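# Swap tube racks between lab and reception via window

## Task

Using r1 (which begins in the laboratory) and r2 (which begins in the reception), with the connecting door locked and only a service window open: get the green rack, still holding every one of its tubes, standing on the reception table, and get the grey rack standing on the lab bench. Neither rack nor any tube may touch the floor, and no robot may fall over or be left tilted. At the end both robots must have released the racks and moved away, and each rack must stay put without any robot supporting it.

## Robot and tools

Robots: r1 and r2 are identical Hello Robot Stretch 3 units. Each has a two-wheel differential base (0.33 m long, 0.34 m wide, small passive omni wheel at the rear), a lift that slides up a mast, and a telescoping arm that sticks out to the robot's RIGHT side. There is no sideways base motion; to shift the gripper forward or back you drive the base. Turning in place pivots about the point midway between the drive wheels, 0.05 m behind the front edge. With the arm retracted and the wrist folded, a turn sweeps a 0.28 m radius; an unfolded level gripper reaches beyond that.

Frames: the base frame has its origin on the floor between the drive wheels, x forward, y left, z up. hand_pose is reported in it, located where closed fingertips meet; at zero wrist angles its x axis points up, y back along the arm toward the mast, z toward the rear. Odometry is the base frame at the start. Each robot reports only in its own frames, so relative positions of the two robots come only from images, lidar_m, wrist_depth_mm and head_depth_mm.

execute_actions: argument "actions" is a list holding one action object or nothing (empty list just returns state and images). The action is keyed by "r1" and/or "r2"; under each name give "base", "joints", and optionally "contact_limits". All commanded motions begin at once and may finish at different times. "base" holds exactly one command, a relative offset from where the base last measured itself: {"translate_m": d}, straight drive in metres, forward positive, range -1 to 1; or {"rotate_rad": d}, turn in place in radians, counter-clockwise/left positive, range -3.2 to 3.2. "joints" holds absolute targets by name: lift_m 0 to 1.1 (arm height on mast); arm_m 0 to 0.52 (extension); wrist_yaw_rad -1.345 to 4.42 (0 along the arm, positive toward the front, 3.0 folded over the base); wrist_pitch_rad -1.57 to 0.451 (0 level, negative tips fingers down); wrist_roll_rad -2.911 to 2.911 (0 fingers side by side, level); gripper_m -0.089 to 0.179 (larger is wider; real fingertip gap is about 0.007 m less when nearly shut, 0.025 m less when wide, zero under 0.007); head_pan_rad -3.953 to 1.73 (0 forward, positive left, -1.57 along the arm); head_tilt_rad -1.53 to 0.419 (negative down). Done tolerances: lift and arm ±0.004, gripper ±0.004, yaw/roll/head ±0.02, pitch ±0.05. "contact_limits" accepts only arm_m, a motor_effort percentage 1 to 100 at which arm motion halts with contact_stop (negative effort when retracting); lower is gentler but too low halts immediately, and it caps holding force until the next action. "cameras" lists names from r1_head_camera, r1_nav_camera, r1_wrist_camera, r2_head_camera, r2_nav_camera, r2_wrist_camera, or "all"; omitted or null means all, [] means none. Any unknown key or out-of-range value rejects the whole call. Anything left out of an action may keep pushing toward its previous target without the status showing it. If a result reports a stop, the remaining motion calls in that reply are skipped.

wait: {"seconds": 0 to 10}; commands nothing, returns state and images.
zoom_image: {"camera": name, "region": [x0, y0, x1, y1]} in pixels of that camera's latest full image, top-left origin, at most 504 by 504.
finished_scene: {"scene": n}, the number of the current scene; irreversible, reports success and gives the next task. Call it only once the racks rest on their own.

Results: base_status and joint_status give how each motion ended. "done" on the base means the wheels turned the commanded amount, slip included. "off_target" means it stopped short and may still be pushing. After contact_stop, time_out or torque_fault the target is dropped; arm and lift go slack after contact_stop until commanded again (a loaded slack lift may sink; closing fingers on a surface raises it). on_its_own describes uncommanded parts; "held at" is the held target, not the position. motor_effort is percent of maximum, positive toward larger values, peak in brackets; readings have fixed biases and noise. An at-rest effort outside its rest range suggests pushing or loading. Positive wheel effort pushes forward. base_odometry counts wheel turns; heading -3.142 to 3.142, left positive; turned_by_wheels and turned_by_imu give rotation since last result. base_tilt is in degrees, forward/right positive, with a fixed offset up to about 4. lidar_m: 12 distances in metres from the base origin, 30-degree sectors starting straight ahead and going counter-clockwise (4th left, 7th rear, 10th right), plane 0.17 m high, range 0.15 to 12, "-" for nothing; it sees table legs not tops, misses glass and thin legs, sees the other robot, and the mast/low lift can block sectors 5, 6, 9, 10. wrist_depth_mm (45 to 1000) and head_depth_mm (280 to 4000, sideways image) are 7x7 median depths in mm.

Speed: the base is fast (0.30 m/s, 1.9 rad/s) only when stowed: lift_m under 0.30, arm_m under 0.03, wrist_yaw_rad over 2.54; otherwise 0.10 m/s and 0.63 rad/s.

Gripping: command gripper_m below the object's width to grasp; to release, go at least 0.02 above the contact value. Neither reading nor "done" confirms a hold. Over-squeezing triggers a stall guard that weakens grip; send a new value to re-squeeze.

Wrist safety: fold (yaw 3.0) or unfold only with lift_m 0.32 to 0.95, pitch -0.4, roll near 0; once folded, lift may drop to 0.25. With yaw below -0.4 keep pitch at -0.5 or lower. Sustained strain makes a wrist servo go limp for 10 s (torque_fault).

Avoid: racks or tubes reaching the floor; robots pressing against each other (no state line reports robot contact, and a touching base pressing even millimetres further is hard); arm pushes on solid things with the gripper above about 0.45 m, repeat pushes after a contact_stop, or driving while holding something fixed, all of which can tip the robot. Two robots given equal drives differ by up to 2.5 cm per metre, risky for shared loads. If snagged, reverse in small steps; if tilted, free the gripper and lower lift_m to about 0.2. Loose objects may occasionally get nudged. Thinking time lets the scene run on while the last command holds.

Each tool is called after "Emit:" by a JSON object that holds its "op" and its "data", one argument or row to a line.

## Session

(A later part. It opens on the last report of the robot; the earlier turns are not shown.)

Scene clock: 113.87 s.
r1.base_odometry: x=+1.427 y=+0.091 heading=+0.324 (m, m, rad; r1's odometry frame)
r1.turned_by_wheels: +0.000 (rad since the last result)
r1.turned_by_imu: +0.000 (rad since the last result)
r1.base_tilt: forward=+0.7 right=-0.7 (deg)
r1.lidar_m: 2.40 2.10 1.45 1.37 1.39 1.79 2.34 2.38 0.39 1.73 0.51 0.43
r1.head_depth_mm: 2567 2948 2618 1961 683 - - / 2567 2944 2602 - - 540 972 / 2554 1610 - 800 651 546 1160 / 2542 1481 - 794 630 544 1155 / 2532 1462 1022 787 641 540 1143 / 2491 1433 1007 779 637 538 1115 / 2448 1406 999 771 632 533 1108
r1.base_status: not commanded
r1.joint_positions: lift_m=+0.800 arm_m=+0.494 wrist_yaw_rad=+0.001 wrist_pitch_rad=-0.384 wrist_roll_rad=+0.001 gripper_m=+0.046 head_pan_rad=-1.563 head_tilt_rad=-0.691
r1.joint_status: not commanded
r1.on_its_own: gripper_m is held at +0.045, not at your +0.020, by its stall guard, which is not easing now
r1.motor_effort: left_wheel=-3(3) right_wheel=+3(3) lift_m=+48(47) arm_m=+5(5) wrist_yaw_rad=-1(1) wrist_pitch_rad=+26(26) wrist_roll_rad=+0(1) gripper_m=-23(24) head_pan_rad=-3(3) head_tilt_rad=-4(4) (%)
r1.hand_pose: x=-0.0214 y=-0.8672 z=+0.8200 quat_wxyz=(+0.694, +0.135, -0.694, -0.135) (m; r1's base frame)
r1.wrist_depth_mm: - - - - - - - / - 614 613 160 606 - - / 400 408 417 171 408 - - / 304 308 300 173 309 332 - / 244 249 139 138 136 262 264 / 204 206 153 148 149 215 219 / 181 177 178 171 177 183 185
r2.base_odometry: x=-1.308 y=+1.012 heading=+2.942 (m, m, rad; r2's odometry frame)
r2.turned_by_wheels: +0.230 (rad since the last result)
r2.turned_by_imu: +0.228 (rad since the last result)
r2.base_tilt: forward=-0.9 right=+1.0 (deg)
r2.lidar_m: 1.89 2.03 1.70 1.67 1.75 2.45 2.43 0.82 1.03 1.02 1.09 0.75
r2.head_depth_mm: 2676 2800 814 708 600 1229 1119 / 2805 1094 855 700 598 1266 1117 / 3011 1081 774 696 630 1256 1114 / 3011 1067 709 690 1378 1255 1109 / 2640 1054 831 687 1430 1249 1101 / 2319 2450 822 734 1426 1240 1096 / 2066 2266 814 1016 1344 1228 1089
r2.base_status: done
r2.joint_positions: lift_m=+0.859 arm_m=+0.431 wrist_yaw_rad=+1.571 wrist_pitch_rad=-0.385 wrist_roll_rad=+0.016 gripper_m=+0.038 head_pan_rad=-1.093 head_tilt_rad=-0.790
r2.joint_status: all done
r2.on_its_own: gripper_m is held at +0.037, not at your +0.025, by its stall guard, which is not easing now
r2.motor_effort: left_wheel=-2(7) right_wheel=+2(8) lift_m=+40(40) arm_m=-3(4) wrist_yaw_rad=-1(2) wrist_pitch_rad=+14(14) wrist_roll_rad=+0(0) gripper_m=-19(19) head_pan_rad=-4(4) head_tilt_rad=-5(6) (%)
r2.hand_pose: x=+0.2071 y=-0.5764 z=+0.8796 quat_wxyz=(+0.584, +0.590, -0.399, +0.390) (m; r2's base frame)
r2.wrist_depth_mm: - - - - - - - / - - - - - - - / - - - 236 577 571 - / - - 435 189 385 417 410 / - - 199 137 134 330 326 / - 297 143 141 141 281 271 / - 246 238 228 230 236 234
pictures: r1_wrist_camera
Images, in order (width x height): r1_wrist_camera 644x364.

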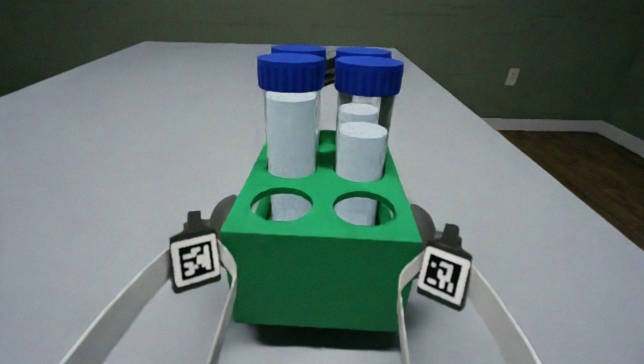

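Emit:
{"op": "execute_actions", "data": {
  "actions": [
    {"r1":{"base":{"rotate_rad":-1.52},"joints":{"lift_m":0.9,"arm_m":0.02,"wrist_pitch_rad":-0.29}},"r2":{"base":{"translate_m":-0.85},"joints":{"arm_m":0.02,"wrist_yaw_rad":0,"lift_m":0.9}}}
  ],
  "cameras": ["r1_wrist_camera","r2_wrist_camera"]
}}

Scene clock: 132.47 s.
r1.base_odometry: x=+1.427 y=+0.091 heading=-1.196 (m, m, rad; r1's odometry frame)
r1.turned_by_wheels: -1.520 (rad since the last result)
r1.turned_by_imu: -1.527 (rad since the last result)
r1.base_tilt: forward=+0.7 right=-0.8 (deg)
r1.lidar_m: 1.41 0.48 0.43 2.41 1.99 1.43 1.36 1.41 1.87 2.35 0.42 0.39
r1.head_depth_mm: 2036 2284 2503 2014 - - 1111 / 1992 2269 2498 2002 - - 1106 / 1997 2286 2471 1914 - - 1115 / 2015 2260 2463 505 - - 1123 / 2000 2268 2447 1977 1546 1333 1149 / 1990 2232 2449 1905 1558 1305 1139 / 1975 2255 2452 1898 1540 1313 1132
r1.base_status: done
r1.joint_positions: lift_m=+0.900 arm_m=+0.020 wrist_yaw_rad=+0.000 wrist_pitch_rad=-0.344 wrist_roll_rad=+0.001 gripper_m=+0.046 head_pan_rad=-1.563 head_tilt_rad=-0.691
r1.joint_status: wrist_pitch_rad off_target (ended at -0.344, target -0.290); the others done
r1.on_its_own: gripper_m is held at +0.045, not at your +0.020, by its stall guard, which is not easing now
r1.motor_effort: left_wheel=+2(10) right_wheel=-3(12) lift_m=+48(51) arm_m=-3(4) wrist_yaw_rad=+0(3) wrist_pitch_rad=+25(28) wrist_roll_rad=+1(1) gripper_m=-23(24) head_pan_rad=-3(3) head_tilt_rad=-5(4) (%)
r1.hand_pose: x=-0.0216 y=-0.3984 z=+0.9293 quat_wxyz=(+0.696, +0.121, -0.697, -0.121) (m; r1's base frame)
r1.wrist_depth_mm: - - - - - - - / - - - 159 - - - / - - - 171 - - - / - - - 172 - - - / - - 139 138 137 - - / - - 152 147 149 - - / - - - - - - -
r2.base_odometry: x=-0.475 y=+0.844 heading=+2.942 (m, m, rad; r2's odometry frame)
r2.turned_by_wheels: +0.000 (rad since the last result)
r2.turned_by_imu: +0.005 (rad since the last result)
r2.base_tilt: forward=-1.0 right=+1.0 (deg)
r2.lidar_m: 2.73 2.26 1.78 1.73 1.87 1.61 1.58 1.70 2.51 0.29 0.30 1.48
r2.head_depth_mm: 2612 2705 860 488 - - 1107 / 2774 2679 854 718 602 1251 1107 / 2912 1085 846 697 592 677 1111 / 3118 1068 837 663 588 1249 1088 / 3208 1051 829 681 610 1245 1102 / 3205 1043 823 681 1364 1242 1101 / 2864 1032 816 692 1413 1232 1091
r2.base_status: done
r2.joint_positions: lift_m=+0.899 arm_m=+0.020 wrist_yaw_rad=+0.001 wrist_pitch_rad=-0.385 wrist_roll_rad=+0.016 gripper_m=+0.038 head_pan_rad=-1.093 head_tilt_rad=-0.790
r2.joint_status: all done
r2.on_its_own: gripper_m is held at +0.037, not at your +0.025, by its stall guard, which is not easing now
r2.motor_effort: left_wheel=-2(4) right_wheel=+2(4) lift_m=+39(38) arm_m=-4(2) wrist_yaw_rad=-1(4) wrist_pitch_rad=+14(14) wrist_roll_rad=+0(0) gripper_m=-19(20) head_pan_rad=-3(4) head_tilt_rad=-4(5) (%)
r2.hand_pose: x=-0.0213 y=-0.3938 z=+0.9196 quat_wxyz=(+0.689, +0.135, -0.699, -0.136) (m; r2's base frame)
r2.wrist_depth_mm: - - - - - - - / - - - - - - - / 719 721 711 237 - - - / 522 522 510 188 - - - / 413 409 199 137 134 - - / 340 340 143 141 140 - - / 273 264 277 269 - - -
pictures: r1_wrist_camera, r2_wrist_camera
Images, in order (width x height): r1_wrist_camera 644x364, r2_wrist_camera 644x364.

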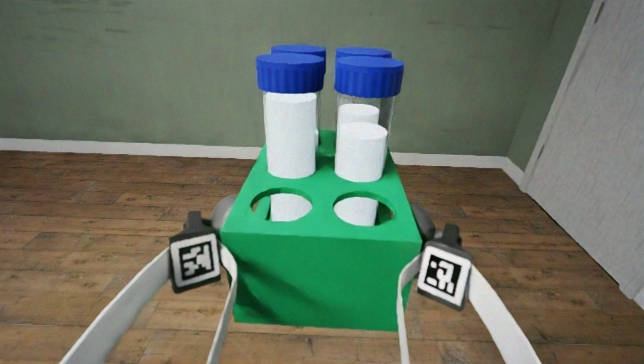

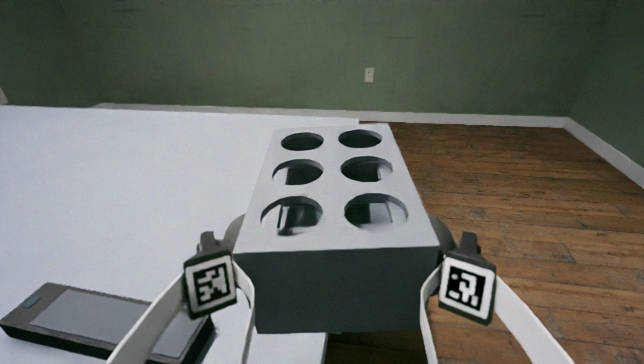

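Emit:
{"op": "execute_actions", "data": {
  "actions": [
    {"r1":{"base":{"translate_m":-0.04}},"r2":{"base":{"rotate_rad":0.295}}}
  ],
  "cameras": []
}}

Emit:
{"op": "execute_actions", "data": {
  "actions": [
    {"r1":{"base":{"translate_m":-0.56}},"r2":{"base":{"translate_m":-0.85}}}
  ],
  "cameras": []
}}

Emit:
{"op": "execute_actions", "data": {
  "actions": [
    {"r1":{"base":{"rotate_rad":-1.535},"joints":{"head_tilt_rad":-0.5,"arm_m":0.15}},"r2":{"base":{"rotate_rad":-1.985},"joints":{"head_pan_rad":-1.4,"head_tilt_rad":-0.5,"arm_m":0.15}}}
  ],
  "cameras": ["r1_wrist_camera","r2_wrist_camera","r2_nav_camera"]
}}

Scene clock: 146.77 s.
r1.base_odometry: x=+1.412 y=+0.128 heading=-1.196 (m, m, rad; r1's odometry frame)
r1.turned_by_wheels: +0.000 (rad since the last result)
r1.turned_by_imu: +0.000 (rad since the last result)
r1.base_tilt: forward=+0.7 right=-0.6 (deg)
r1.lidar_m: 1.40 0.46 0.46 2.41 1.92 1.38 1.32 1.36 1.81 2.35 2.42 0.42
r1.head_depth_mm: 2014 2287 2528 2009 - - 1111 / 2006 2277 2509 1975 - - 1111 / 1994 2258 2462 1926 - - 1115 / 2006 2279 2437 503 - - 1126 / 1993 2252 2444 2002 1561 1317 1143 / 2005 2266 2419 1931 1568 1311 1138 / 1992 2238 2439 1909 1539 1310 1132
r1.base_status: done
r1.joint_positions: lift_m=+0.900 arm_m=+0.020 wrist_yaw_rad=+0.000 wrist_pitch_rad=-0.344 wrist_roll_rad=+0.001 gripper_m=+0.046 head_pan_rad=-1.563 head_tilt_rad=-0.691
r1.joint_status: not commanded
r1.on_its_own: gripper_m is held at +0.045, not at your +0.020, by its stall guard, which is not easing now
r1.motor_effort: left_wheel=+3(5) right_wheel=-3(9) lift_m=+47(48) arm_m=-3(3) wrist_yaw_rad=+1(0) wrist_pitch_rad=+25(25) wrist_roll_rad=+1(0) gripper_m=-24(23) head_pan_rad=-3(3) head_tilt_rad=-4(4) (%)
r1.hand_pose: x=-0.0216 y=-0.3984 z=+0.9293 quat_wxyz=(+0.696, +0.121, -0.697, -0.121) (m; r1's base frame)
r1.wrist_depth_mm: - - - - - - - / - - - 160 - - - / - - - 171 - - - / - - - 174 - - - / - - 139 138 136 - - / - - 152 148 148 - - / - - - - - - -
r2.base_odometry: x=-0.475 y=+0.844 heading=-3.046 (m, m, rad; r2's odometry frame)
r2.turned_by_wheels: +0.295 (rad since the last result)
r2.turned_by_imu: +0.292 (rad since the last result)
r2.base_tilt: forward=-1.0 right=+1.0 (deg)
r2.lidar_m: 2.77 1.90 1.73 1.75 1.70 1.59 1.60 2.00 0.93 0.29 1.18 1.52
r2.head_depth_mm: 2974 2718 865 488 - - 1101 / 3223 1093 857 701 596 547 1097 / 3304 1081 844 686 593 1244 1077 / 2963 1066 838 691 1357 1256 1107 / 1448 1054 830 704 1432 1245 1104 / 1426 1042 823 1621 1426 1240 1097 / 1418 1028 895 1655 1412 1228 1088
r2.base_status: done
r2.joint_positions: lift_m=+0.899 arm_m=+0.020 wrist_yaw_rad=+0.001 wrist_pitch_rad=-0.385 wrist_roll_rad=+0.016 gripper_m=+0.038 head_pan_rad=-1.093 head_tilt_rad=-0.790
r2.joint_status: not commanded
r2.on_its_own: gripper_m is held at +0.037, not at your +0.025, by its stall guard, which is not easing now
r2.motor_effort: left_wheel=-2(5) right_wheel=+3(7) lift_m=+40(40) arm_m=-3(4) wrist_yaw_rad=-1(1) wrist_pitch_rad=+14(13) wrist_roll_rad=+0(0) gripper_m=-20(20) head_pan_rad=-5(3) head_tilt_rad=-5(5) (%)
r2.hand_pose: x=-0.0213 y=-0.3938 z=+0.9196 quat_wxyz=(+0.689, +0.135, -0.699, -0.136) (m; r2's base frame)
r2.wrist_depth_mm: - - - - - - - / - - - - - - - / 714 722 702 237 668 - - / 523 521 512 189 451 - - / 415 408 199 136 134 - - / 341 338 143 141 141 - - / 289 288 283 259 273 - -
pictures: none
No camera images: the call's "cameras" was empty. Leave "cameras" out to get every camera's image.

Scene clock: 156.43 s.
r1.base_odometry: x=+1.207 y=+0.650 heading=-1.196 (m, m, rad; r1's odometry frame)
r1.turned_by_wheels: +0.000 (rad since the last result)
r1.turned_by_imu: -0.002 (rad since the last result)
r1.base_tilt: forward=+0.7 right=-0.8 (deg)
r1.lidar_m: 1.36 0.94 2.50 2.39 1.12 0.80 0.77 0.79 1.06 2.36 2.43 0.93
r1.head_depth_mm: 1968 1911 1890 1892 - - 1121 / 2029 2288 2489 1984 - - 1109 / 2026 2299 2471 1913 - - 1122 / 2016 2278 2473 505 - - 1123 / 1999 2298 2491 1983 1555 1329 1146 / 2012 2265 2454 1916 1553 1319 1142 / 2010 2258 2425 1900 1551 1304 1133
r1.base_status: done
r1.joint_positions: lift_m=+0.900 arm_m=+0.020 wrist_yaw_rad=+0.000 wrist_pitch_rad=-0.344 wrist_roll_rad=+0.001 gripper_m=+0.046 head_pan_rad=-1.563 head_tilt_rad=-0.691
r1.joint_status: not commanded
r1.on_its_own: gripper_m is held at +0.045, not at your +0.020, by its stall guard, which is not easing now
r1.motor_effort: left_wheel=+3(4) right_wheel=-3(9) lift_m=+48(48) arm_m=-3(2) wrist_yaw_rad=+0(0) wrist_pitch_rad=+25(25) wrist_roll_rad=+0(1) gripper_m=-24(23) head_pan_rad=-3(2) head_tilt_rad=-3(4) (%)
r1.hand_pose: x=-0.0216 y=-0.3984 z=+0.9293 quat_wxyz=(+0.696, +0.121, -0.697, -0.121) (m; r1's base frame)
r1.wrist_depth_mm: - - - - - - 800 / - - - 159 - - 828 / - - - 171 - - 855 / - - - 173 - - 830 / - - 139 138 137 - 836 / - - 153 147 148 - 815 / - - - - - - 810
r2.base_odometry: x=+0.371 y=+0.924 heading=-3.047 (m, m, rad; r2's odometry frame)
r2.turned_by_wheels: +0.000 (rad since the last result)
r2.turned_by_imu: +0.004 (rad since the last result)
r2.base_tilt: forward=-1.0 right=+0.9 (deg)
r2.lidar_m: 3.40 2.23 2.05 1.30 0.88 0.81 0.82 1.02 2.14 2.72 1.04 0.85
r2.head_depth_mm: 2653 2687 2114 488 - - 1103 / 2921 2667 2098 1763 1463 1274 1112 / 3199 2630 2065 1706 1449 1263 1112 / 3419 2588 2044 1691 1443 1254 1110 / 3449 1091 1908 1576 1433 1248 1103 / 3287 1042 1850 1657 1419 1242 1100 / 1409 1034 1826 1660 1415 1232 1089
r2.base_status: done
r2.joint_positions: lift_m=+0.899 arm_m=+0.020 wrist_yaw_rad=+0.001 wrist_pitch_rad=-0.385 wrist_roll_rad=+0.016 gripper_m=+0.038 head_pan_rad=-1.093 head_tilt_rad=-0.790
r2.joint_status: not commanded
r2.on_its_own: gripper_m is held at +0.037, not at your +0.025, by its stall guard, which is not easing now
r2.motor_effort: left_wheel=-2(5) right_wheel=+3(4) lift_m=+40(40) arm_m=-3(3) wrist_yaw_rad=-1(1) wrist_pitch_rad=+13(14) wrist_roll_rad=+0(0) gripper_m=-19(19) head_pan_rad=-4(3) head_tilt_rad=-5(4) (%)
r2.hand_pose: x=-0.0213 y=-0.3938 z=+0.9196 quat_wxyz=(+0.689, +0.135, -0.699, -0.136) (m; r2's base frame)
r2.wrist_depth_mm: - - - - - - - / - - - - - - - / 717 - - 236 - - - / 656 - - 189 - - - / - - 198 136 135 - - / - - 143 141 140 - - / - - - - - - -
pictures: none
No camera images: the call's "cameras" was empty. Leave "cameras" out to get every camera's image.

Scene clock: 160.57 s.
r1.base_odometry: x=+1.207 y=+0.650 heading=-2.731 (m, m, rad; r1's odometry frame)
r1.turned_by_wheels: -1.535 (rad since the last result)
r1.turned_by_imu: -1.542 (rad since the last result)
r1.base_tilt: forward=+0.6 right=-0.7 (deg)
r1.lidar_m: 2.36 2.46 0.93 1.17 0.94 2.47 2.39 1.08 0.80 0.77 0.80 1.11
r1.head_depth_mm: - - - 1028 - - 1225 / - - - 1050 - 1170 1229 / - - 3713 1033 - 1166 1229 / - 3300 3843 618 - 1162 1227 / - - 3574 956 713 1113 1224 / 1554 1595 1889 938 732 1111 1224 / - - 3236 933 726 1113 1227
r1.base_status: done
r1.joint_positions: lift_m=+0.900 arm_m=+0.150 wrist_yaw_rad=+0.000 wrist_pitch_rad=-0.344 wrist_roll_rad=+0.001 gripper_m=+0.046 head_pan_rad=-1.563 head_tilt_rad=-0.507
r1.joint_status: all done
r1.on_its_own: gripper_m is held at +0.045, not at your +0.020, by its stall guard, which is not easing now
r1.motor_effort: left_wheel=+3(9) right_wheel=-3(8) lift_m=+47(48) arm_m=+5(4) wrist_yaw_rad=+0(1) wrist_pitch_rad=+26(25) wrist_roll_rad=+1(1) gripper_m=-23(24) head_pan_rad=-3(3) head_tilt_rad=+3(16) (%)
r1.hand_pose: x=-0.0216 y=-0.5278 z=+0.9293 quat_wxyz=(+0.696, +0.121, -0.697, -0.121) (m; r1's base frame)
r1.wrist_depth_mm: - - - - - - - / 489 - - 158 - - - / 495 627 610 172 615 680 - / 445 454 435 174 455 486 501 / 348 353 139 138 137 377 383 / 289 293 153 147 149 310 312 / 261 258 252 248 249 261 264
r2.base_odometry: x=+0.371 y=+0.924 heading=+1.252 (m, m, rad; r2's odometry frame)
r2.turned_by_wheels: -1.985 (rad since the last result)
r2.turned_by_imu: -1.959 (rad since the last result)
r2.base_tilt: forward=-1.0 right=+1.0 (deg)
r2.lidar_m: 2.70 2.79 1.04 0.85 2.95 2.13 2.05 1.15 0.84 0.81 0.84 1.14
r2.head_depth_mm: - - 787 828 - 1174 1220 / - - 3598 977 - 1194 1239 / - 3174 3319 964 879 1204 1233 / 1570 2441 3260 915 774 1212 1229 / - - 1161 903 1065 1253 1221 / - - 3357 895 1095 1290 1213 / - - 3322 887 1129 1321 1209
r2.base_status: done
r2.joint_positions: lift_m=+0.899 arm_m=+0.150 wrist_yaw_rad=+0.001 wrist_pitch_rad=-0.385 wrist_roll_rad=+0.016 gripper_m=+0.038 head_pan_rad=-1.393 head_tilt_rad=-0.507
r2.joint_status: all done
r2.on_its_own: gripper_m is held at +0.037, not at your +0.025, by its stall guard, which is not easing now
r2.motor_effort: left_wheel=+2(4) right_wheel=-2(8) lift_m=+40(40) arm_m=+4(7) wrist_yaw_rad=-1(1) wrist_pitch_rad=+14(14) wrist_roll_rad=+0(0) gripper_m=-20(19) head_pan_rad=-3(23) head_tilt_rad=+4(28) (%)
r2.hand_pose: x=-0.0213 y=-0.5231 z=+0.9196 quat_wxyz=(+0.689, +0.135, -0.699, -0.136) (m; r2's base frame)
r2.wrist_depth_mm: - - 820 - - 346 344 / - - - - 469 375 371 / 622 597 594 237 419 412 402 / 452 443 434 188 383 448 440 / 353 349 198 137 135 500 489 / 294 289 144 141 140 550 546 / 744 694 697 659 663 651 615
pictures: r1_wrist_camera, r2_nav_camera (sideways: a quarter turn counterclockwise sets it upright), r2_wrist_camera
Images, in order (width x height): r1_wrist_camera 644x364, r2_nav_camera 672x504, r2_wrist_camera 644x364.

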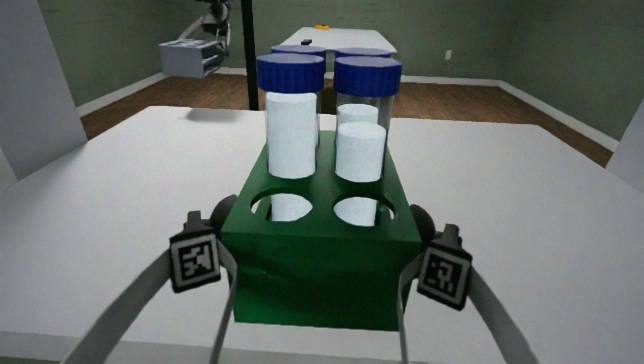

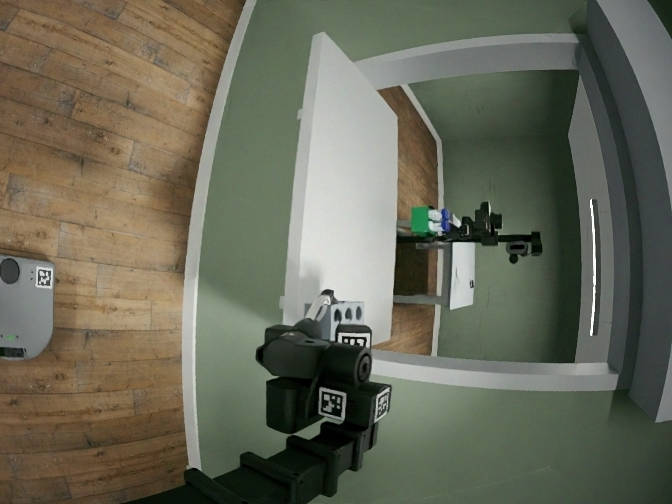

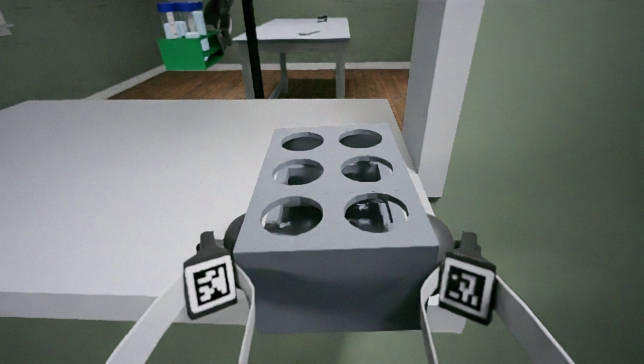

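Emit:
{"op": "execute_actions", "data": {
  "actions": []
}}

Scene clock: 179.13 s.
r1.base_odometry: x=+1.207 y=+0.650 heading=-2.731 (m, m, rad; r1's odometry frame)
r1.turned_by_wheels: +0.000 (rad since the last result)
r1.turned_by_imu: +0.000 (rad since the last result)
r1.base_tilt: forward=+0.7 right=-0.8 (deg)
r1.lidar_m: 2.37 2.47 0.93 1.18 0.94 2.48 2.39 1.08 0.79 0.77 0.80 1.11
r1.head_depth_mm: - - - 1022 - - 1222 / - - - 1044 - 1164 1233 / - - 3665 1031 - 1170 1225 / - 3383 3903 618 - 1165 1222 / - - 3539 959 713 1115 1224 / 1548 1596 1907 945 734 1112 1227 / - - 3213 932 726 1111 1225
r1.base_status: done
r1.joint_positions: lift_m=+0.900 arm_m=+0.150 wrist_yaw_rad=+0.000 wrist_pitch_rad=-0.344 wrist_roll_rad=+0.001 gripper_m=+0.046 head_pan_rad=-1.563 head_tilt_rad=-0.507
r1.joint_status: all done
r1.on_its_own: gripper_m is held at +0.045, not at your +0.020, by its stall guard, which is not easing now
r1.motor_effort: left_wheel=+3(9) right_wheel=-3(8) lift_m=+48(48) arm_m=+5(4) wrist_yaw_rad=+1(1) wrist_pitch_rad=+27(25) wrist_roll_rad=+1(1) gripper_m=-23(24) head_pan_rad=-3(3) head_tilt_rad=+3(16) (%)
r1.hand_pose: x=-0.0216 y=-0.5278 z=+0.9293 quat_wxyz=(+0.696, +0.121, -0.697, -0.121) (m; r1's base frame)
r1.wrist_depth_mm: - - - - - - - / 489 - - 159 - - - / 497 625 623 172 624 680 - / 443 449 436 173 449 493 490 / 353 350 139 138 137 378 382 / 290 292 152 147 149 310 314 / 260 257 253 248 253 261 263
r2.base_odometry: x=+0.371 y=+0.924 heading=+1.252 (m, m, rad; r2's odometry frame)
r2.turned_by_wheels: +0.000 (rad since the last result)
r2.turned_by_imu: +0.000 (rad since the last result)
r2.base_tilt: forward=-0.9 right=+1.0 (deg)
r2.lidar_m: 2.69 2.80 1.04 0.85 2.94 2.13 2.05 1.14 0.84 0.81 0.84 1.15
r2.head_depth_mm: - - 785 829 - 1172 1225 / - - 3590 980 - 1192 1237 / - 3157 3316 965 881 1207 1235 / 1578 2450 3263 914 776 1211 1224 / - - 1162 904 1065 1249 1220 / - - 3361 896 1095 1289 1215 / - - 3324 885 1129 1326 1205
r2.base_status: done
r2.joint_positions: lift_m=+0.899 arm_m=+0.150 wrist_yaw_rad=+0.001 wrist_pitch_rad=-0.385 wrist_roll_rad=+0.016 gripper_m=+0.038 head_pan_rad=-1.393 head_tilt_rad=-0.507
r2.joint_status: all done
r2.on_its_own: gripper_m is held at +0.037, not at your +0.025, by its stall guard, which is not easing now
r2.motor_effort: left_wheel=+2(4) right_wheel=-2(8) lift_m=+39(40) arm_m=+4(7) wrist_yaw_rad=-1(1) wrist_pitch_rad=+13(14) wrist_roll_rad=+0(0) gripper_m=-19(19) head_pan_rad=-4(23) head_tilt_rad=+4(28) (%)
r2.hand_pose: x=-0.0213 y=-0.5231 z=+0.9196 quat_wxyz=(+0.689, +0.135, -0.699, -0.136) (m; r2's base frame)
r2.wrist_depth_mm: - - 834 - - 347 345 / - - - - 473 374 368 / 612 613 590 237 414 409 404 / 450 446 439 189 385 445 443 / 352 349 199 136 134 496 490 / 293 289 143 141 140 548 542 / 729 707 684 674 660 650 628
pictures: r1_head_camera (sideways: a quarter turn clockwise sets it upright), r1_nav_camera (sideways: a quarter turn counterclockwise sets it upright), r1_wrist_camera, r2_head_camera (sideways: a quarter turn clockwise sets it upright), r2_nav_camera (sideways: a quarter turn counterclockwise sets it upright), r2_wrist_camera
Images, in order (width x height): r1_head_camera 896x504, r1_nav_camera 672x504, r1_wrist_camera 644x364, r2_head_camera 896x504, r2_nav_camera 672x504, r2_wrist_camera 644x364.

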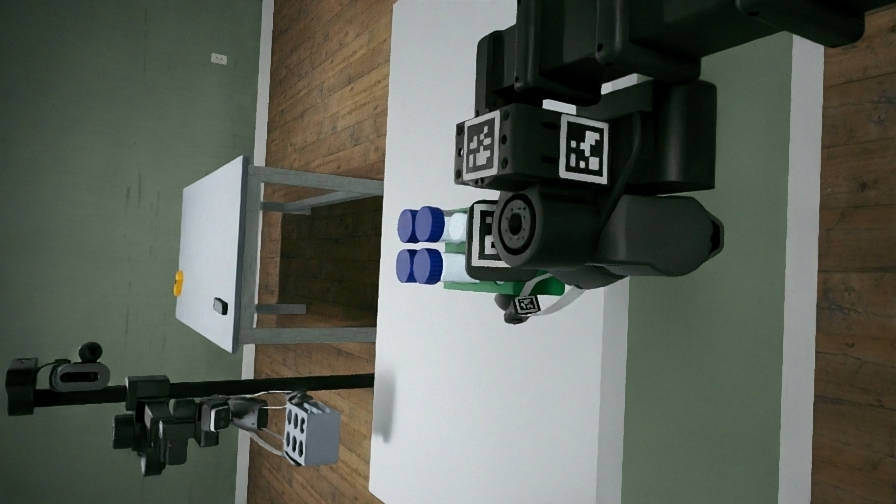

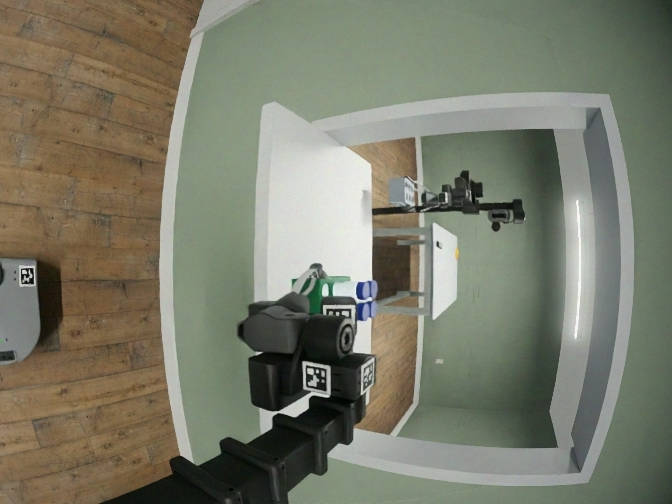

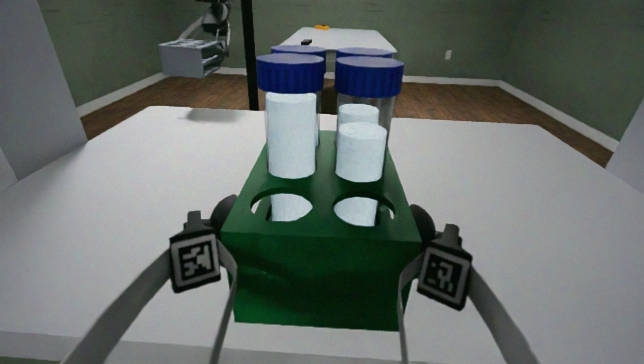

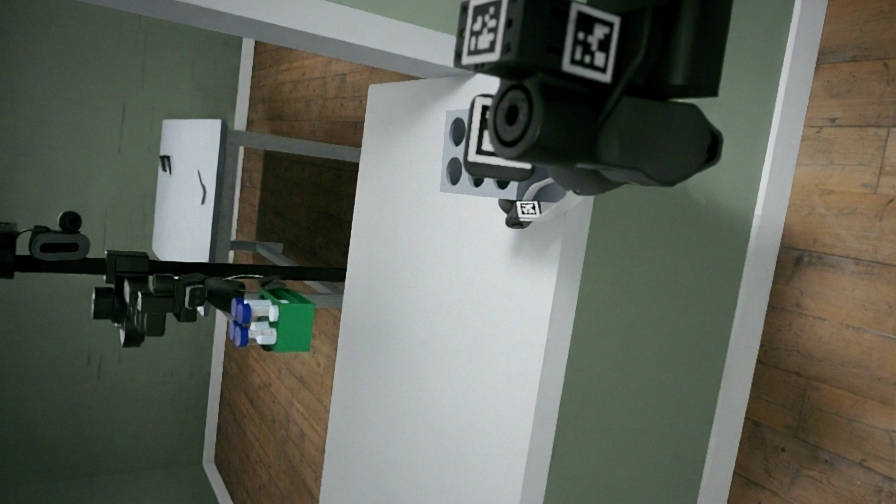

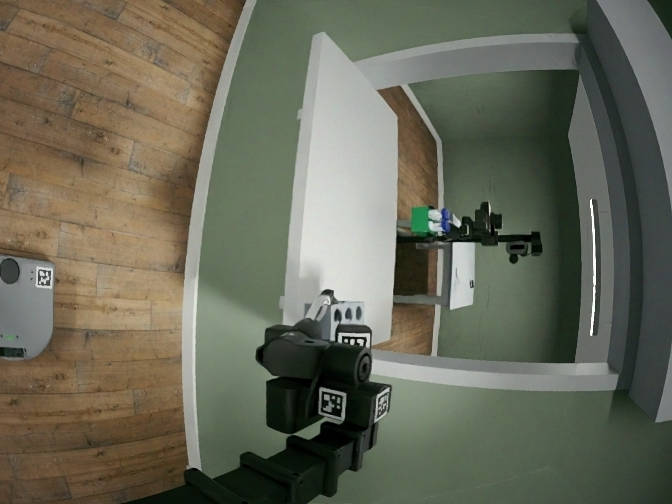

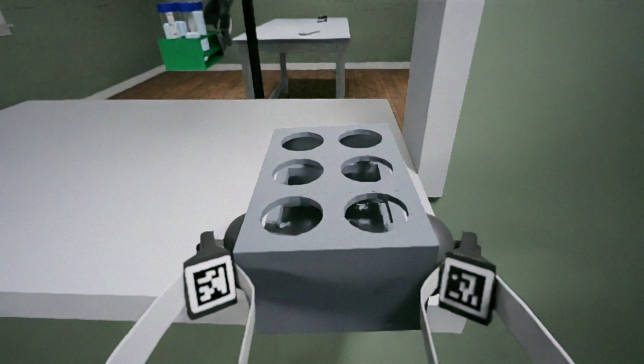

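Emit:
{"op": "execute_actions", "data": {
  "actions": [
    {"r1":{"base":{"translate_m":-0.07},"joints":{"arm_m":0.41,"lift_m":0.84}},"r2":{"base":{"translate_m":0.13},"joints":{"arm_m":0.43,"lift_m":0.855,"head_pan_rad":-1.57}}}
  ],
  "cameras": ["r1_wrist_camera","r2_wrist_camera","r1_head_camera"]
}}

Scene clock: 188.93 s.
r1.base_odometry: x=+1.272 y=+0.678 heading=-2.731 (m, m, rad; r1's odometry frame)
r1.turned_by_wheels: +0.000 (rad since the last result)
r1.turned_by_imu: +0.000 (rad since the last result)
r1.base_tilt: forward=+0.7 right=-0.7 (deg)
r1.lidar_m: 2.43 2.54 0.95 0.92 0.92 2.40 2.32 1.07 0.79 0.77 0.80 1.10
r1.head_depth_mm: - - - 1003 767 - - / - - - 1048 - 1117 1233 / - - 3635 - 725 1114 1229 / - 3285 3857 - 722 1112 1224 / - 3172 3528 948 739 1111 1221 / - 1592 1172 901 731 1108 1229 / - - 3614 875 725 1113 1227
r1.base_status: done
r1.joint_positions: lift_m=+0.840 arm_m=+0.410 wrist_yaw_rad=+0.000 wrist_pitch_rad=-0.344 wrist_roll_rad=+0.001 gripper_m=+0.046 head_pan_rad=-1.563 head_tilt_rad=-0.507
r1.joint_status: all done
r1.on_its_own: gripper_m is held at +0.045, not at your +0.020, by its stall guard, which is not easing now
r1.motor_effort: left_wheel=+3(5) right_wheel=-3(10) lift_m=+32(47) arm_m=+5(5) wrist_yaw_rad=+0(0) wrist_pitch_rad=+25(26) wrist_roll_rad=+1(1) gripper_m=-24(23) head_pan_rad=-3(3) head_tilt_rad=+2(3) (%)
r1.hand_pose: x=-0.0216 y=-0.7878 z=+0.8698 quat_wxyz=(+0.696, +0.121, -0.697, -0.121) (m; r1's base frame)
r1.wrist_depth_mm: - 374 - - - - - / 335 - - 159 - - - / 262 433 473 173 468 - - / 289 337 327 174 337 368 372 / 264 265 139 137 137 280 286 / 216 219 153 148 149 231 234 / 189 185 188 181 187 194 196
r2.base_odometry: x=+0.412 y=+1.048 heading=+1.252 (m, m, rad; r2's odometry frame)
r2.turned_by_wheels: +0.000 (rad since the last result)
r2.turned_by_imu: +0.000 (rad since the last result)
r2.base_tilt: forward=-0.9 right=+1.0 (deg)
r2.lidar_m: 2.56 2.66 0.97 0.86 3.11 2.27 2.18 1.15 0.84 0.80 0.84 1.15
r2.head_depth_mm: - 759 800 884 983 - - / - - 3700 - 1060 1220 1244 / - - - 849 783 1203 1231 / - 3017 3464 840 775 1204 1227 / - 2986 3421 904 769 1203 1222 / - 1518 1027 874 762 1213 1214 / - - 3326 857 755 1211 1202
r2.base_status: done
r2.joint_positions: lift_m=+0.856 arm_m=+0.430 wrist_yaw_rad=+0.001 wrist_pitch_rad=-0.385 wrist_roll_rad=+0.016 gripper_m=+0.038 head_pan_rad=-1.563 head_tilt_rad=-0.507
r2.joint_status: all done
r2.on_its_own: gripper_m is held at +0.037, not at your +0.025, by its stall guard, which is not easing now
r2.motor_effort: left_wheel=+1(5) right_wheel=-3(5) lift_m=+17(38) arm_m=+4(4) wrist_yaw_rad=-1(1) wrist_pitch_rad=+13(14) wrist_roll_rad=+0(0) gripper_m=-19(19) head_pan_rad=-4(19) head_tilt_rad=+4(3) (%)
r2.hand_pose: x=-0.0214 y=-0.8031 z=+0.8757 quat_wxyz=(+0.689, +0.135, -0.699, -0.136) (m; r2's base frame)
r2.wrist_depth_mm: - 384 - - - - - / - 402 - - - - - / 276 448 477 236 466 - - / 259 337 349 189 308 342 305 / 259 280 198 137 134 270 264 / 233 234 143 141 140 228 222 / 198 198 193 183 187 192 191
pictures: r1_head_camera (sideways: a quarter turn clockwise sets it upright), r1_wrist_camera, r2_wrist_camera
Images, in order (width x height): r1_head_camera 896x504, r1_wrist_camera 644x364, r2_wrist_camera 644x364.

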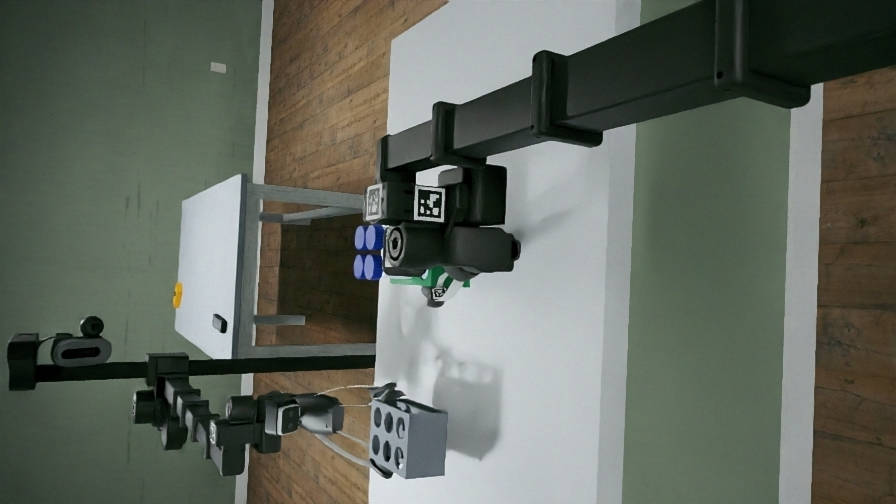

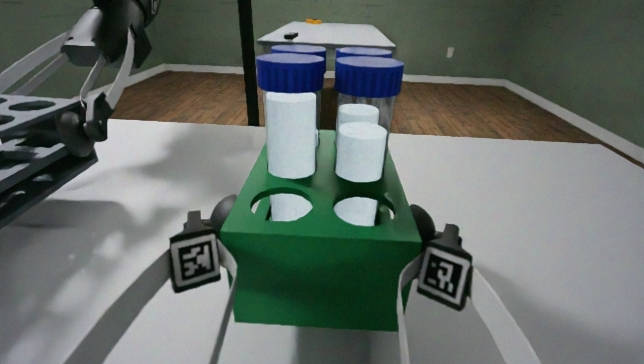

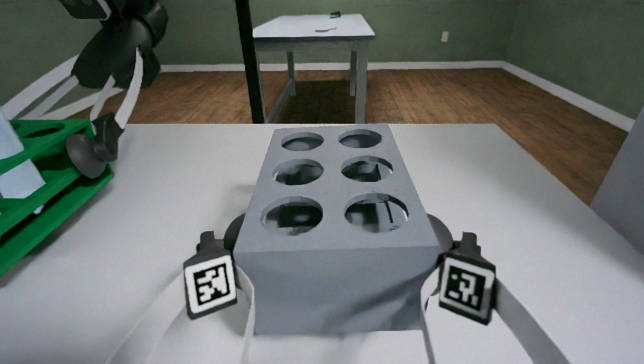

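Emit:
{"op": "execute_actions", "data": {
  "actions": [
    {"r1":{"joints":{"lift_m":0.815}},"r2":{"joints":{"lift_m":0.828}}}
  ],
  "cameras": ["r1_wrist_camera","r2_wrist_camera"]
}}

Scene clock: 193.70 s.
r1.base_odometry: x=+1.272 y=+0.678 heading=-2.731 (m, m, rad; r1's odometry frame)
r1.turned_by_wheels: +0.000 (rad since the last result)
r1.turned_by_imu: +0.000 (rad since the last result)
r1.base_tilt: forward=+0.7 right=-0.7 (deg)
r1.lidar_m: 2.44 2.53 0.95 0.92 0.92 2.40 2.32 1.07 0.79 0.77 0.80 1.10
r1.head_depth_mm: - - - 1002 742 1076 - / - - - 1039 - 1139 1218 / - - 3601 - 727 1112 1225 / - 3307 3800 846 720 1114 1219 / - 3177 3519 954 743 1111 1222 / - 1604 1158 901 731 1115 1214 / - - 3610 883 727 1112 1223
r1.base_status: not commanded
r1.joint_positions: lift_m=+0.815 arm_m=+0.410 wrist_yaw_rad=+0.000 wrist_pitch_rad=-0.344 wrist_roll_rad=+0.001 gripper_m=+0.046 head_pan_rad=-1.563 head_tilt_rad=-0.507
r1.joint_status: all done
r1.on_its_own: gripper_m is held at +0.045, not at your +0.020, by its stall guard, which is not easing now
r1.motor_effort: left_wheel=+3(3) right_wheel=-3(4) lift_m=+32(34) arm_m=+5(5) wrist_yaw_rad=+0(0) wrist_pitch_rad=+25(26) wrist_roll_rad=+1(1) gripper_m=-24(23) head_pan_rad=-3(3) head_tilt_rad=+3(3) (%)
r1.hand_pose: x=-0.0216 y=-0.7878 z=+0.8448 quat_wxyz=(+0.696, +0.121, -0.697, -0.121) (m; r1's base frame)
r1.wrist_depth_mm: - 377 - - - - - / - - - 159 - - - / 261 373 400 170 394 438 - / 261 293 281 174 289 312 319 / 226 231 139 138 136 244 245 / 187 188 153 147 149 198 200 / 163 161 162 159 161 168 169
r2.base_odometry: x=+0.412 y=+1.048 heading=+1.252 (m, m, rad; r2's odometry frame)
r2.turned_by_wheels: +0.000 (rad since the last result)
r2.turned_by_imu: +0.000 (rad since the last result)
r2.base_tilt: forward=-1.0 right=+1.0 (deg)
r2.lidar_m: 2.56 2.65 0.97 0.86 3.11 2.27 2.17 1.14 0.84 0.81 0.84 1.14
r2.head_depth_mm: - 761 798 896 1004 - - / - - 3596 919 - 1203 1238 / - - 3759 819 783 1203 1232 / - 3046 3436 843 774 1203 1228 / - 2991 3378 902 769 1204 1219 / - 1575 1051 880 760 1207 1210 / - - 3322 874 754 1214 1204
r2.base_status: not commanded
r2.joint_positions: lift_m=+0.829 arm_m=+0.430 wrist_yaw_rad=+0.001 wrist_pitch_rad=-0.385 wrist_roll_rad=+0.016 gripper_m=+0.038 head_pan_rad=-1.563 head_tilt_rad=-0.507
r2.joint_status: all done
r2.on_its_own: gripper_m is held at +0.037, not at your +0.025, by its stall guard, which is not easing now
r2.motor_effort: left_wheel=+2(2) right_wheel=-4(3) lift_m=+17(16) arm_m=+5(4) wrist_yaw_rad=-1(1) wrist_pitch_rad=+13(14) wrist_roll_rad=+0(0) gripper_m=-20(20) head_pan_rad=-3(4) head_tilt_rad=+5(4) (%)
r2.hand_pose: x=-0.0214 y=-0.8031 z=+0.8487 quat_wxyz=(+0.689, +0.135, -0.699, -0.136) (m; r2's base frame)
r2.wrist_depth_mm: - 388 - - - - - / - 396 - - - - - / 274 390 418 237 393 394 - / 260 305 302 188 265 290 274 / 239 240 198 137 134 232 230 / 201 200 144 141 140 195 191 / 171 169 165 158 161 165 164
pictures: r1_wrist_camera, r2_wrist_camera
Images, in order (width x height): r1_wrist_camera 644x364, r2_wrist_camera 644x364.

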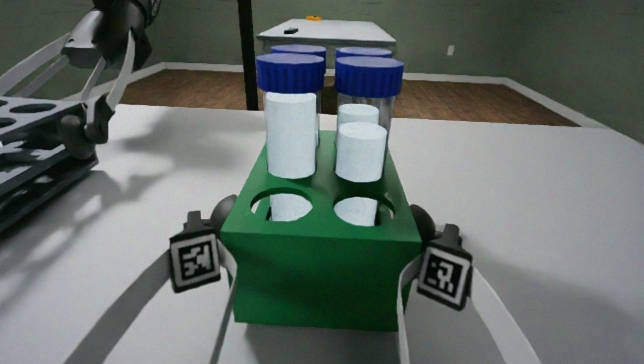

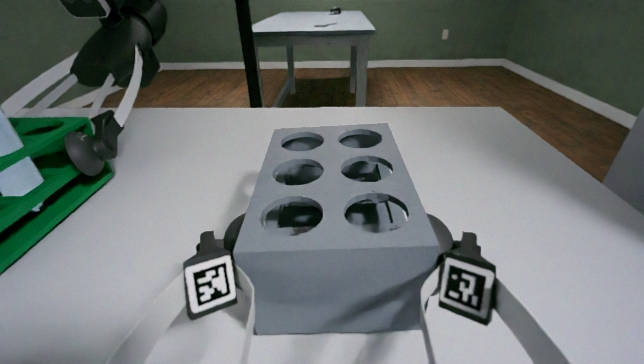

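Emit:
{"op": "execute_actions", "data": {
  "actions": [
    {"r1":{"joints":{"lift_m":0.802}},"r2":{"joints":{"lift_m":0.813}}}
  ],
  "cameras": []
}}

Scene clock: 200.53 s.
r1.base_odometry: x=+1.272 y=+0.678 heading=-2.731 (m, m, rad; r1's odometry frame)
r1.turned_by_wheels: +0.000 (rad since the last result)
r1.turned_by_imu: +0.000 (rad since the last result)
r1.base_tilt: forward=+0.7 right=-0.7 (deg)
r1.lidar_m: 2.43 2.54 0.95 0.92 0.92 2.40 2.32 1.08 0.79 0.77 0.80 1.10
r1.head_depth_mm: - - - 1005 741 1086 - / - - - 1040 - - 1225 / - - 3623 - 704 1112 1227 / - 3323 3852 887 715 1110 1228 / - 3181 3558 953 741 1110 1224 / - 1625 1097 906 733 1108 1223 / - - 3394 880 725 1110 1227
r1.base_status: not commanded
r1.joint_positions: lift_m=+0.802 arm_m=+0.410 wrist_yaw_rad=+0.000 wrist_pitch_rad=-0.318 wrist_roll_rad=+0.001 gripper_m=+0.046 head_pan_rad=-1.563 head_tilt_rad=-0.507
r1.joint_status: all done
r1.on_its_own: gripper_m is held at +0.045, not at your +0.020, by its stall guard, which is not easing now
r1.motor_effort: left_wheel=+3(3) right_wheel=-3(3) lift_m=+28(30) arm_m=+5(5) wrist_yaw_rad=+1(0) wrist_pitch_rad=+13(26) wrist_roll_rad=+1(0) gripper_m=-24(23) head_pan_rad=-3(3) head_tilt_rad=+2(3) (%)
r1.hand_pose: x=-0.0216 y=-0.7905 z=+0.8379 quat_wxyz=(+0.698, +0.112, -0.698, -0.113) (m; r1's base frame)
r1.wrist_depth_mm: - 389 - - - - - / - - - 159 - - - / 264 373 409 171 401 448 - / 256 287 275 173 288 306 314 / 219 222 138 138 136 236 238 / 178 180 152 147 149 191 192 / 156 153 155 156 158 160 161
r2.base_odometry: x=+0.412 y=+1.048 heading=+1.252 (m, m, rad; r2's odometry frame)
r2.turned_by_wheels: +0.000 (rad since the last result)
r2.turned_by_imu: +0.000 (rad since the last result)
r2.base_tilt: forward=-0.9 right=+0.9 (deg)
r2.lidar_m: 2.56 2.66 0.97 0.86 3.12 2.26 2.18 1.14 0.84 0.81 0.84 1.14
r2.head_depth_mm: - 759 799 896 1004 - - / - - 3602 921 - 1199 1226 / - - 3612 - 783 1204 1232 / - 3011 3243 845 775 1206 1226 / - 2991 3414 904 769 1206 1220 / - 1577 1064 886 762 1211 1215 / - - 3300 873 754 1213 1206
r2.base_status: not commanded
r2.joint_positions: lift_m=+0.814 arm_m=+0.430 wrist_yaw_rad=+0.001 wrist_pitch_rad=-0.356 wrist_roll_rad=+0.019 gripper_m=+0.038 head_pan_rad=-1.563 head_tilt_rad=-0.507
r2.joint_status: all done
r2.on_its_own: gripper_m is held at +0.037, not at your +0.025, by its stall guard, which is not easing now
r2.motor_effort: left_wheel=+2(2) right_wheel=-1(3) lift_m=+14(17) arm_m=+5(4) wrist_yaw_rad=-1(1) wrist_pitch_rad=+2(13) wrist_roll_rad=-1(1) gripper_m=-19(19) head_pan_rad=-3(4) head_tilt_rad=+4(4) (%)
r2.hand_pose: x=-0.0214 y=-0.8064 z=+0.8405 quat_wxyz=(+0.690, +0.124, -0.702, -0.126) (m; r2's base frame)
r2.wrist_depth_mm: - 389 - - - - - / - 397 - - - - - / 282 394 418 403 405 397 - / 262 293 296 194 256 284 267 / 235 233 201 135 133 223 221 / 191 192 142 140 141 186 182 / 162 161 157 153 153 154 155
pictures: none
No camera images: the call's "cameras" was empty. Leave "cameras" out to get every camera's image.

Emit:
{"op": "execute_actions", "data": {
  "actions": [
    {"r1":{"joints":{"gripper_m":0.145}},"r2":{"joints":{"gripper_m":0.145,"lift_m":0.818}}}
  ],
  "cameras": []
}}

Emit:
{"op": "execute_actions", "data": {
  "actions": [
    {"r1":{"joints":{"arm_m":0.32}},"r2":{"joints":{"arm_m":0.34}}}
  ],
  "cameras": ["r1_wrist_camera","r2_wrist_camera","r1_head_camera"]
}}

Scene clock: 210.37 s.
r1.base_odometry: x=+1.272 y=+0.678 heading=-2.731 (m, m, rad; r1's odometry frame)
r1.turned_by_wheels: +0.000 (rad since the last result)
r1.turned_by_imu: +0.000 (rad since the last result)
r1.base_tilt: forward=+0.8 right=-0.7 (deg)
r1.lidar_m: 2.44 2.54 0.95 0.92 0.92 2.41 2.32 1.08 0.79 0.77 0.80 1.10
r1.head_depth_mm: - - - 1006 742 1090 - / - - - 1038 - - 1238 / - - 3710 - 702 1111 1234 / - 3293 3823 890 720 1113 1219 / - 3147 3524 955 739 1113 1228 / - 1607 1090 901 736 1113 1226 / - - 3368 882 727 1117 1229
r1.base_status: not commanded
r1.joint_positions: lift_m=+0.802 arm_m=+0.410 wrist_yaw_rad=+0.000 wrist_pitch_rad=-0.310 wrist_roll_rad=+0.001 gripper_m=+0.145 head_pan_rad=-1.563 head_tilt_rad=-0.507
r1.joint_status: all done
r1.motor_effort: left_wheel=+3(3) right_wheel=-3(3) lift_m=+29(29) arm_m=+5(5) wrist_yaw_rad=+0(0) wrist_pitch_rad=+9(13) wrist_roll_rad=+1(1) gripper_m=+0(98) head_pan_rad=-3(3) head_tilt_rad=+2(3) (%)
r1.hand_pose: x=-0.0216 y=-0.7913 z=+0.8397 quat_wxyz=(+0.698, +0.109, -0.699, -0.110) (m; r1's base frame)
r1.wrist_depth_mm: - 396 - - - - - / - - - 156 - - - / 282 357 419 171 410 461 - / 257 289 279 175 288 318 326 / 222 233 201 137 207 253 246 / 188 176 155 146 151 - 196 / 149 154 156 157 156 161 164
r2.base_odometry: x=+0.412 y=+1.048 heading=+1.252 (m, m, rad; r2's odometry frame)
r2.turned_by_wheels: +0.000 (rad since the last result)
r2.turned_by_imu: +0.001 (rad since the last result)
r2.base_tilt: forward=-0.9 right=+0.9 (deg)
r2.lidar_m: 2.56 2.66 0.97 0.86 3.13 2.26 2.17 1.14 0.84 0.81 0.83 1.15
r2.head_depth_mm: - 761 800 894 1006 - - / - - 3567 903 - 1199 1241 / - - 3721 - 784 1207 1234 / - 3045 3263 844 776 1209 1236 / - 2980 3385 906 766 1209 1220 / - 1570 1081 886 761 1211 1210 / - - 3313 869 755 1214 1203
r2.base_status: not commanded
r2.joint_positions: lift_m=+0.817 arm_m=+0.430 wrist_yaw_rad=+0.000 wrist_pitch_rad=-0.369 wrist_roll_rad=+0.019 gripper_m=+0.145 head_pan_rad=-1.563 head_tilt_rad=-0.507
r2.joint_status: all done
r2.motor_effort: left_wheel=+2(2) right_wheel=-2(2) lift_m=+38(39) arm_m=+4(4) wrist_yaw_rad=-1(0) wrist_pitch_rad=+7(8) wrist_roll_rad=-1(1) gripper_m=+0(83) head_pan_rad=-3(3) head_tilt_rad=+4(5) (%)
r2.hand_pose: x=-0.0215 y=-0.8050 z=+0.8414 quat_wxyz=(+0.689, +0.129, -0.701, -0.131) (m; r2's base frame)
r2.wrist_depth_mm: - 393 - - - - - / - 402 - - - - - / 285 355 410 401 391 384 - / 272 291 280 195 270 280 265 / 234 238 210 137 148 231 221 / 192 - 176 145 150 - 183 / 168 157 160 156 158 157 156
pictures: none
No camera images: the call's "cameras" was empty. Leave "cameras" out to get every camera's image.

Scene clock: 212.27 s.
r1.base_odometry: x=+1.272 y=+0.678 heading=-2.731 (m, m, rad; r1's odometry frame)
r1.turned_by_wheels: +0.000 (rad since the last result)
r1.turned_by_imu: +0.000 (rad since the last result)
r1.base_tilt: forward=+0.8 right=-0.7 (deg)
r1.lidar_m: 2.43 2.54 0.95 0.92 0.92 2.40 2.32 1.07 0.79 0.77 0.80 1.10
r1.head_depth_mm: - - - 1003 740 1089 - / - - - 1016 - - 1237 / - - 3615 1079 700 1109 1227 / - 3395 3868 887 697 1103 1226 / - 3167 3590 952 738 1108 1222 / - 1608 1171 908 732 1110 1225 / - - 3558 881 727 1114 1226
r1.base_status: not commanded
r1.joint_positions: lift_m=+0.802 arm_m=+0.320 wrist_yaw_rad=+0.000 wrist_pitch_rad=-0.310 wrist_roll_rad=+0.001 gripper_m=+0.145 head_pan_rad=-1.563 head_tilt_rad=-0.507
r1.joint_status: all done
r1.motor_effort: left_wheel=+3(3) right_wheel=-2(3) lift_m=+29(29) arm_m=-3(2) wrist_yaw_rad=+0(1) wrist_pitch_rad=+9(9) wrist_roll_rad=+0(1) gripper_m=+1(0) head_pan_rad=-3(3) head_tilt_rad=+2(2) (%)
r1.hand_pose: x=-0.0216 y=-0.7020 z=+0.8399 quat_wxyz=(+0.698, +0.109, -0.699, -0.110) (m; r1's base frame)
r1.wrist_depth_mm: - - - - - - - / - - - 244 - - - / 280 358 423 252 446 466 - / 261 293 295 220 292 315 322 / 223 235 228 231 237 253 246 / 190 177 185 188 191 - 196 / 149 156 156 159 160 162 165
r2.base_odometry: x=+0.412 y=+1.048 heading=+1.252 (m, m, rad; r2's odometry frame)
r2.turned_by_wheels: +0.000 (rad since the last result)
r2.turned_by_imu: +0.000 (rad since the last result)
r2.base_tilt: forward=-1.0 right=+0.9 (deg)
r2.lidar_m: 2.56 2.66 0.97 0.86 3.13 2.27 2.17 1.14 0.84 0.81 0.84 1.14
r2.head_depth_mm: - 760 799 897 1008 - - / - - 3568 955 - 1233 1212 / - - 3510 1067 1061 1202 1231 / - 3042 3250 886 1050 1207 1227 / - 3003 3470 911 767 1206 1224 / - 1570 1149 885 762 1207 1216 / - - 3311 870 755 1211 1209
r2.base_status: not commanded
r2.joint_positions: lift_m=+0.817 arm_m=+0.340 wrist_yaw_rad=+0.000 wrist_pitch_rad=-0.369 wrist_roll_rad=+0.019 gripper_m=+0.145 head_pan_rad=-1.563 head_tilt_rad=-0.507
r2.joint_status: all done
r2.motor_effort: left_wheel=+1(2) right_wheel=-2(2) lift_m=+39(38) arm_m=-3(4) wrist_yaw_rad=+0(1) wrist_pitch_rad=+7(7) wrist_roll_rad=-1(2) gripper_m=+0(0) head_pan_rad=-4(4) head_tilt_rad=+4(4) (%)
r2.hand_pose: x=-0.0215 y=-0.7157 z=+0.8414 quat_wxyz=(+0.689, +0.129, -0.701, -0.131) (m; r2's base frame)
r2.wrist_depth_mm: - - - - - - 288 / 272 - - - - - 290 / 262 360 404 266 367 391 290 / 268 297 293 218 270 281 266 / 236 239 229 227 226 233 221 / 193 - 189 188 186 - 183 / 168 158 160 159 158 157 155
pictures: r1_head_camera (sideways: a quarter turn clockwise sets it upright), r1_wrist_camera, r2_wrist_camera
Images, in order (width x height): r1_head_camera 896x504, r1_wrist_camera 644x364, r2_wrist_camera 644x364.

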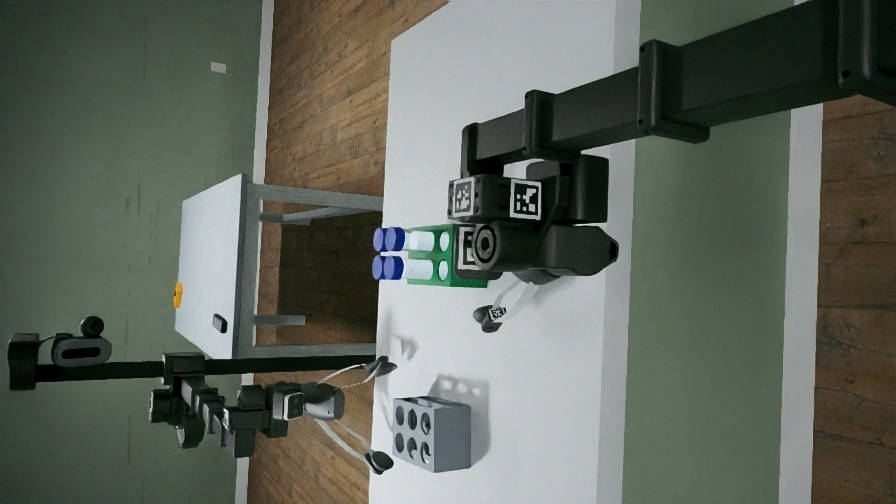

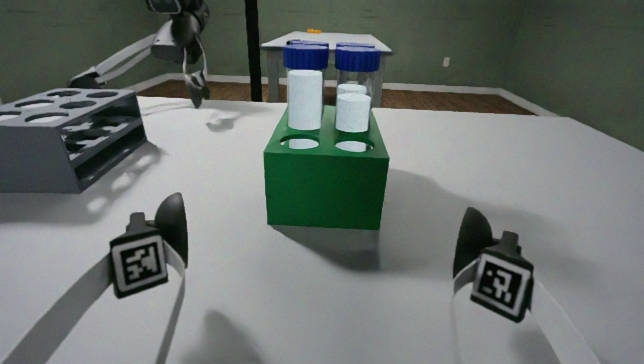

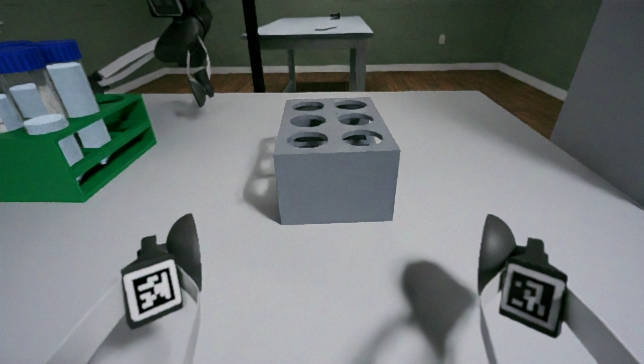

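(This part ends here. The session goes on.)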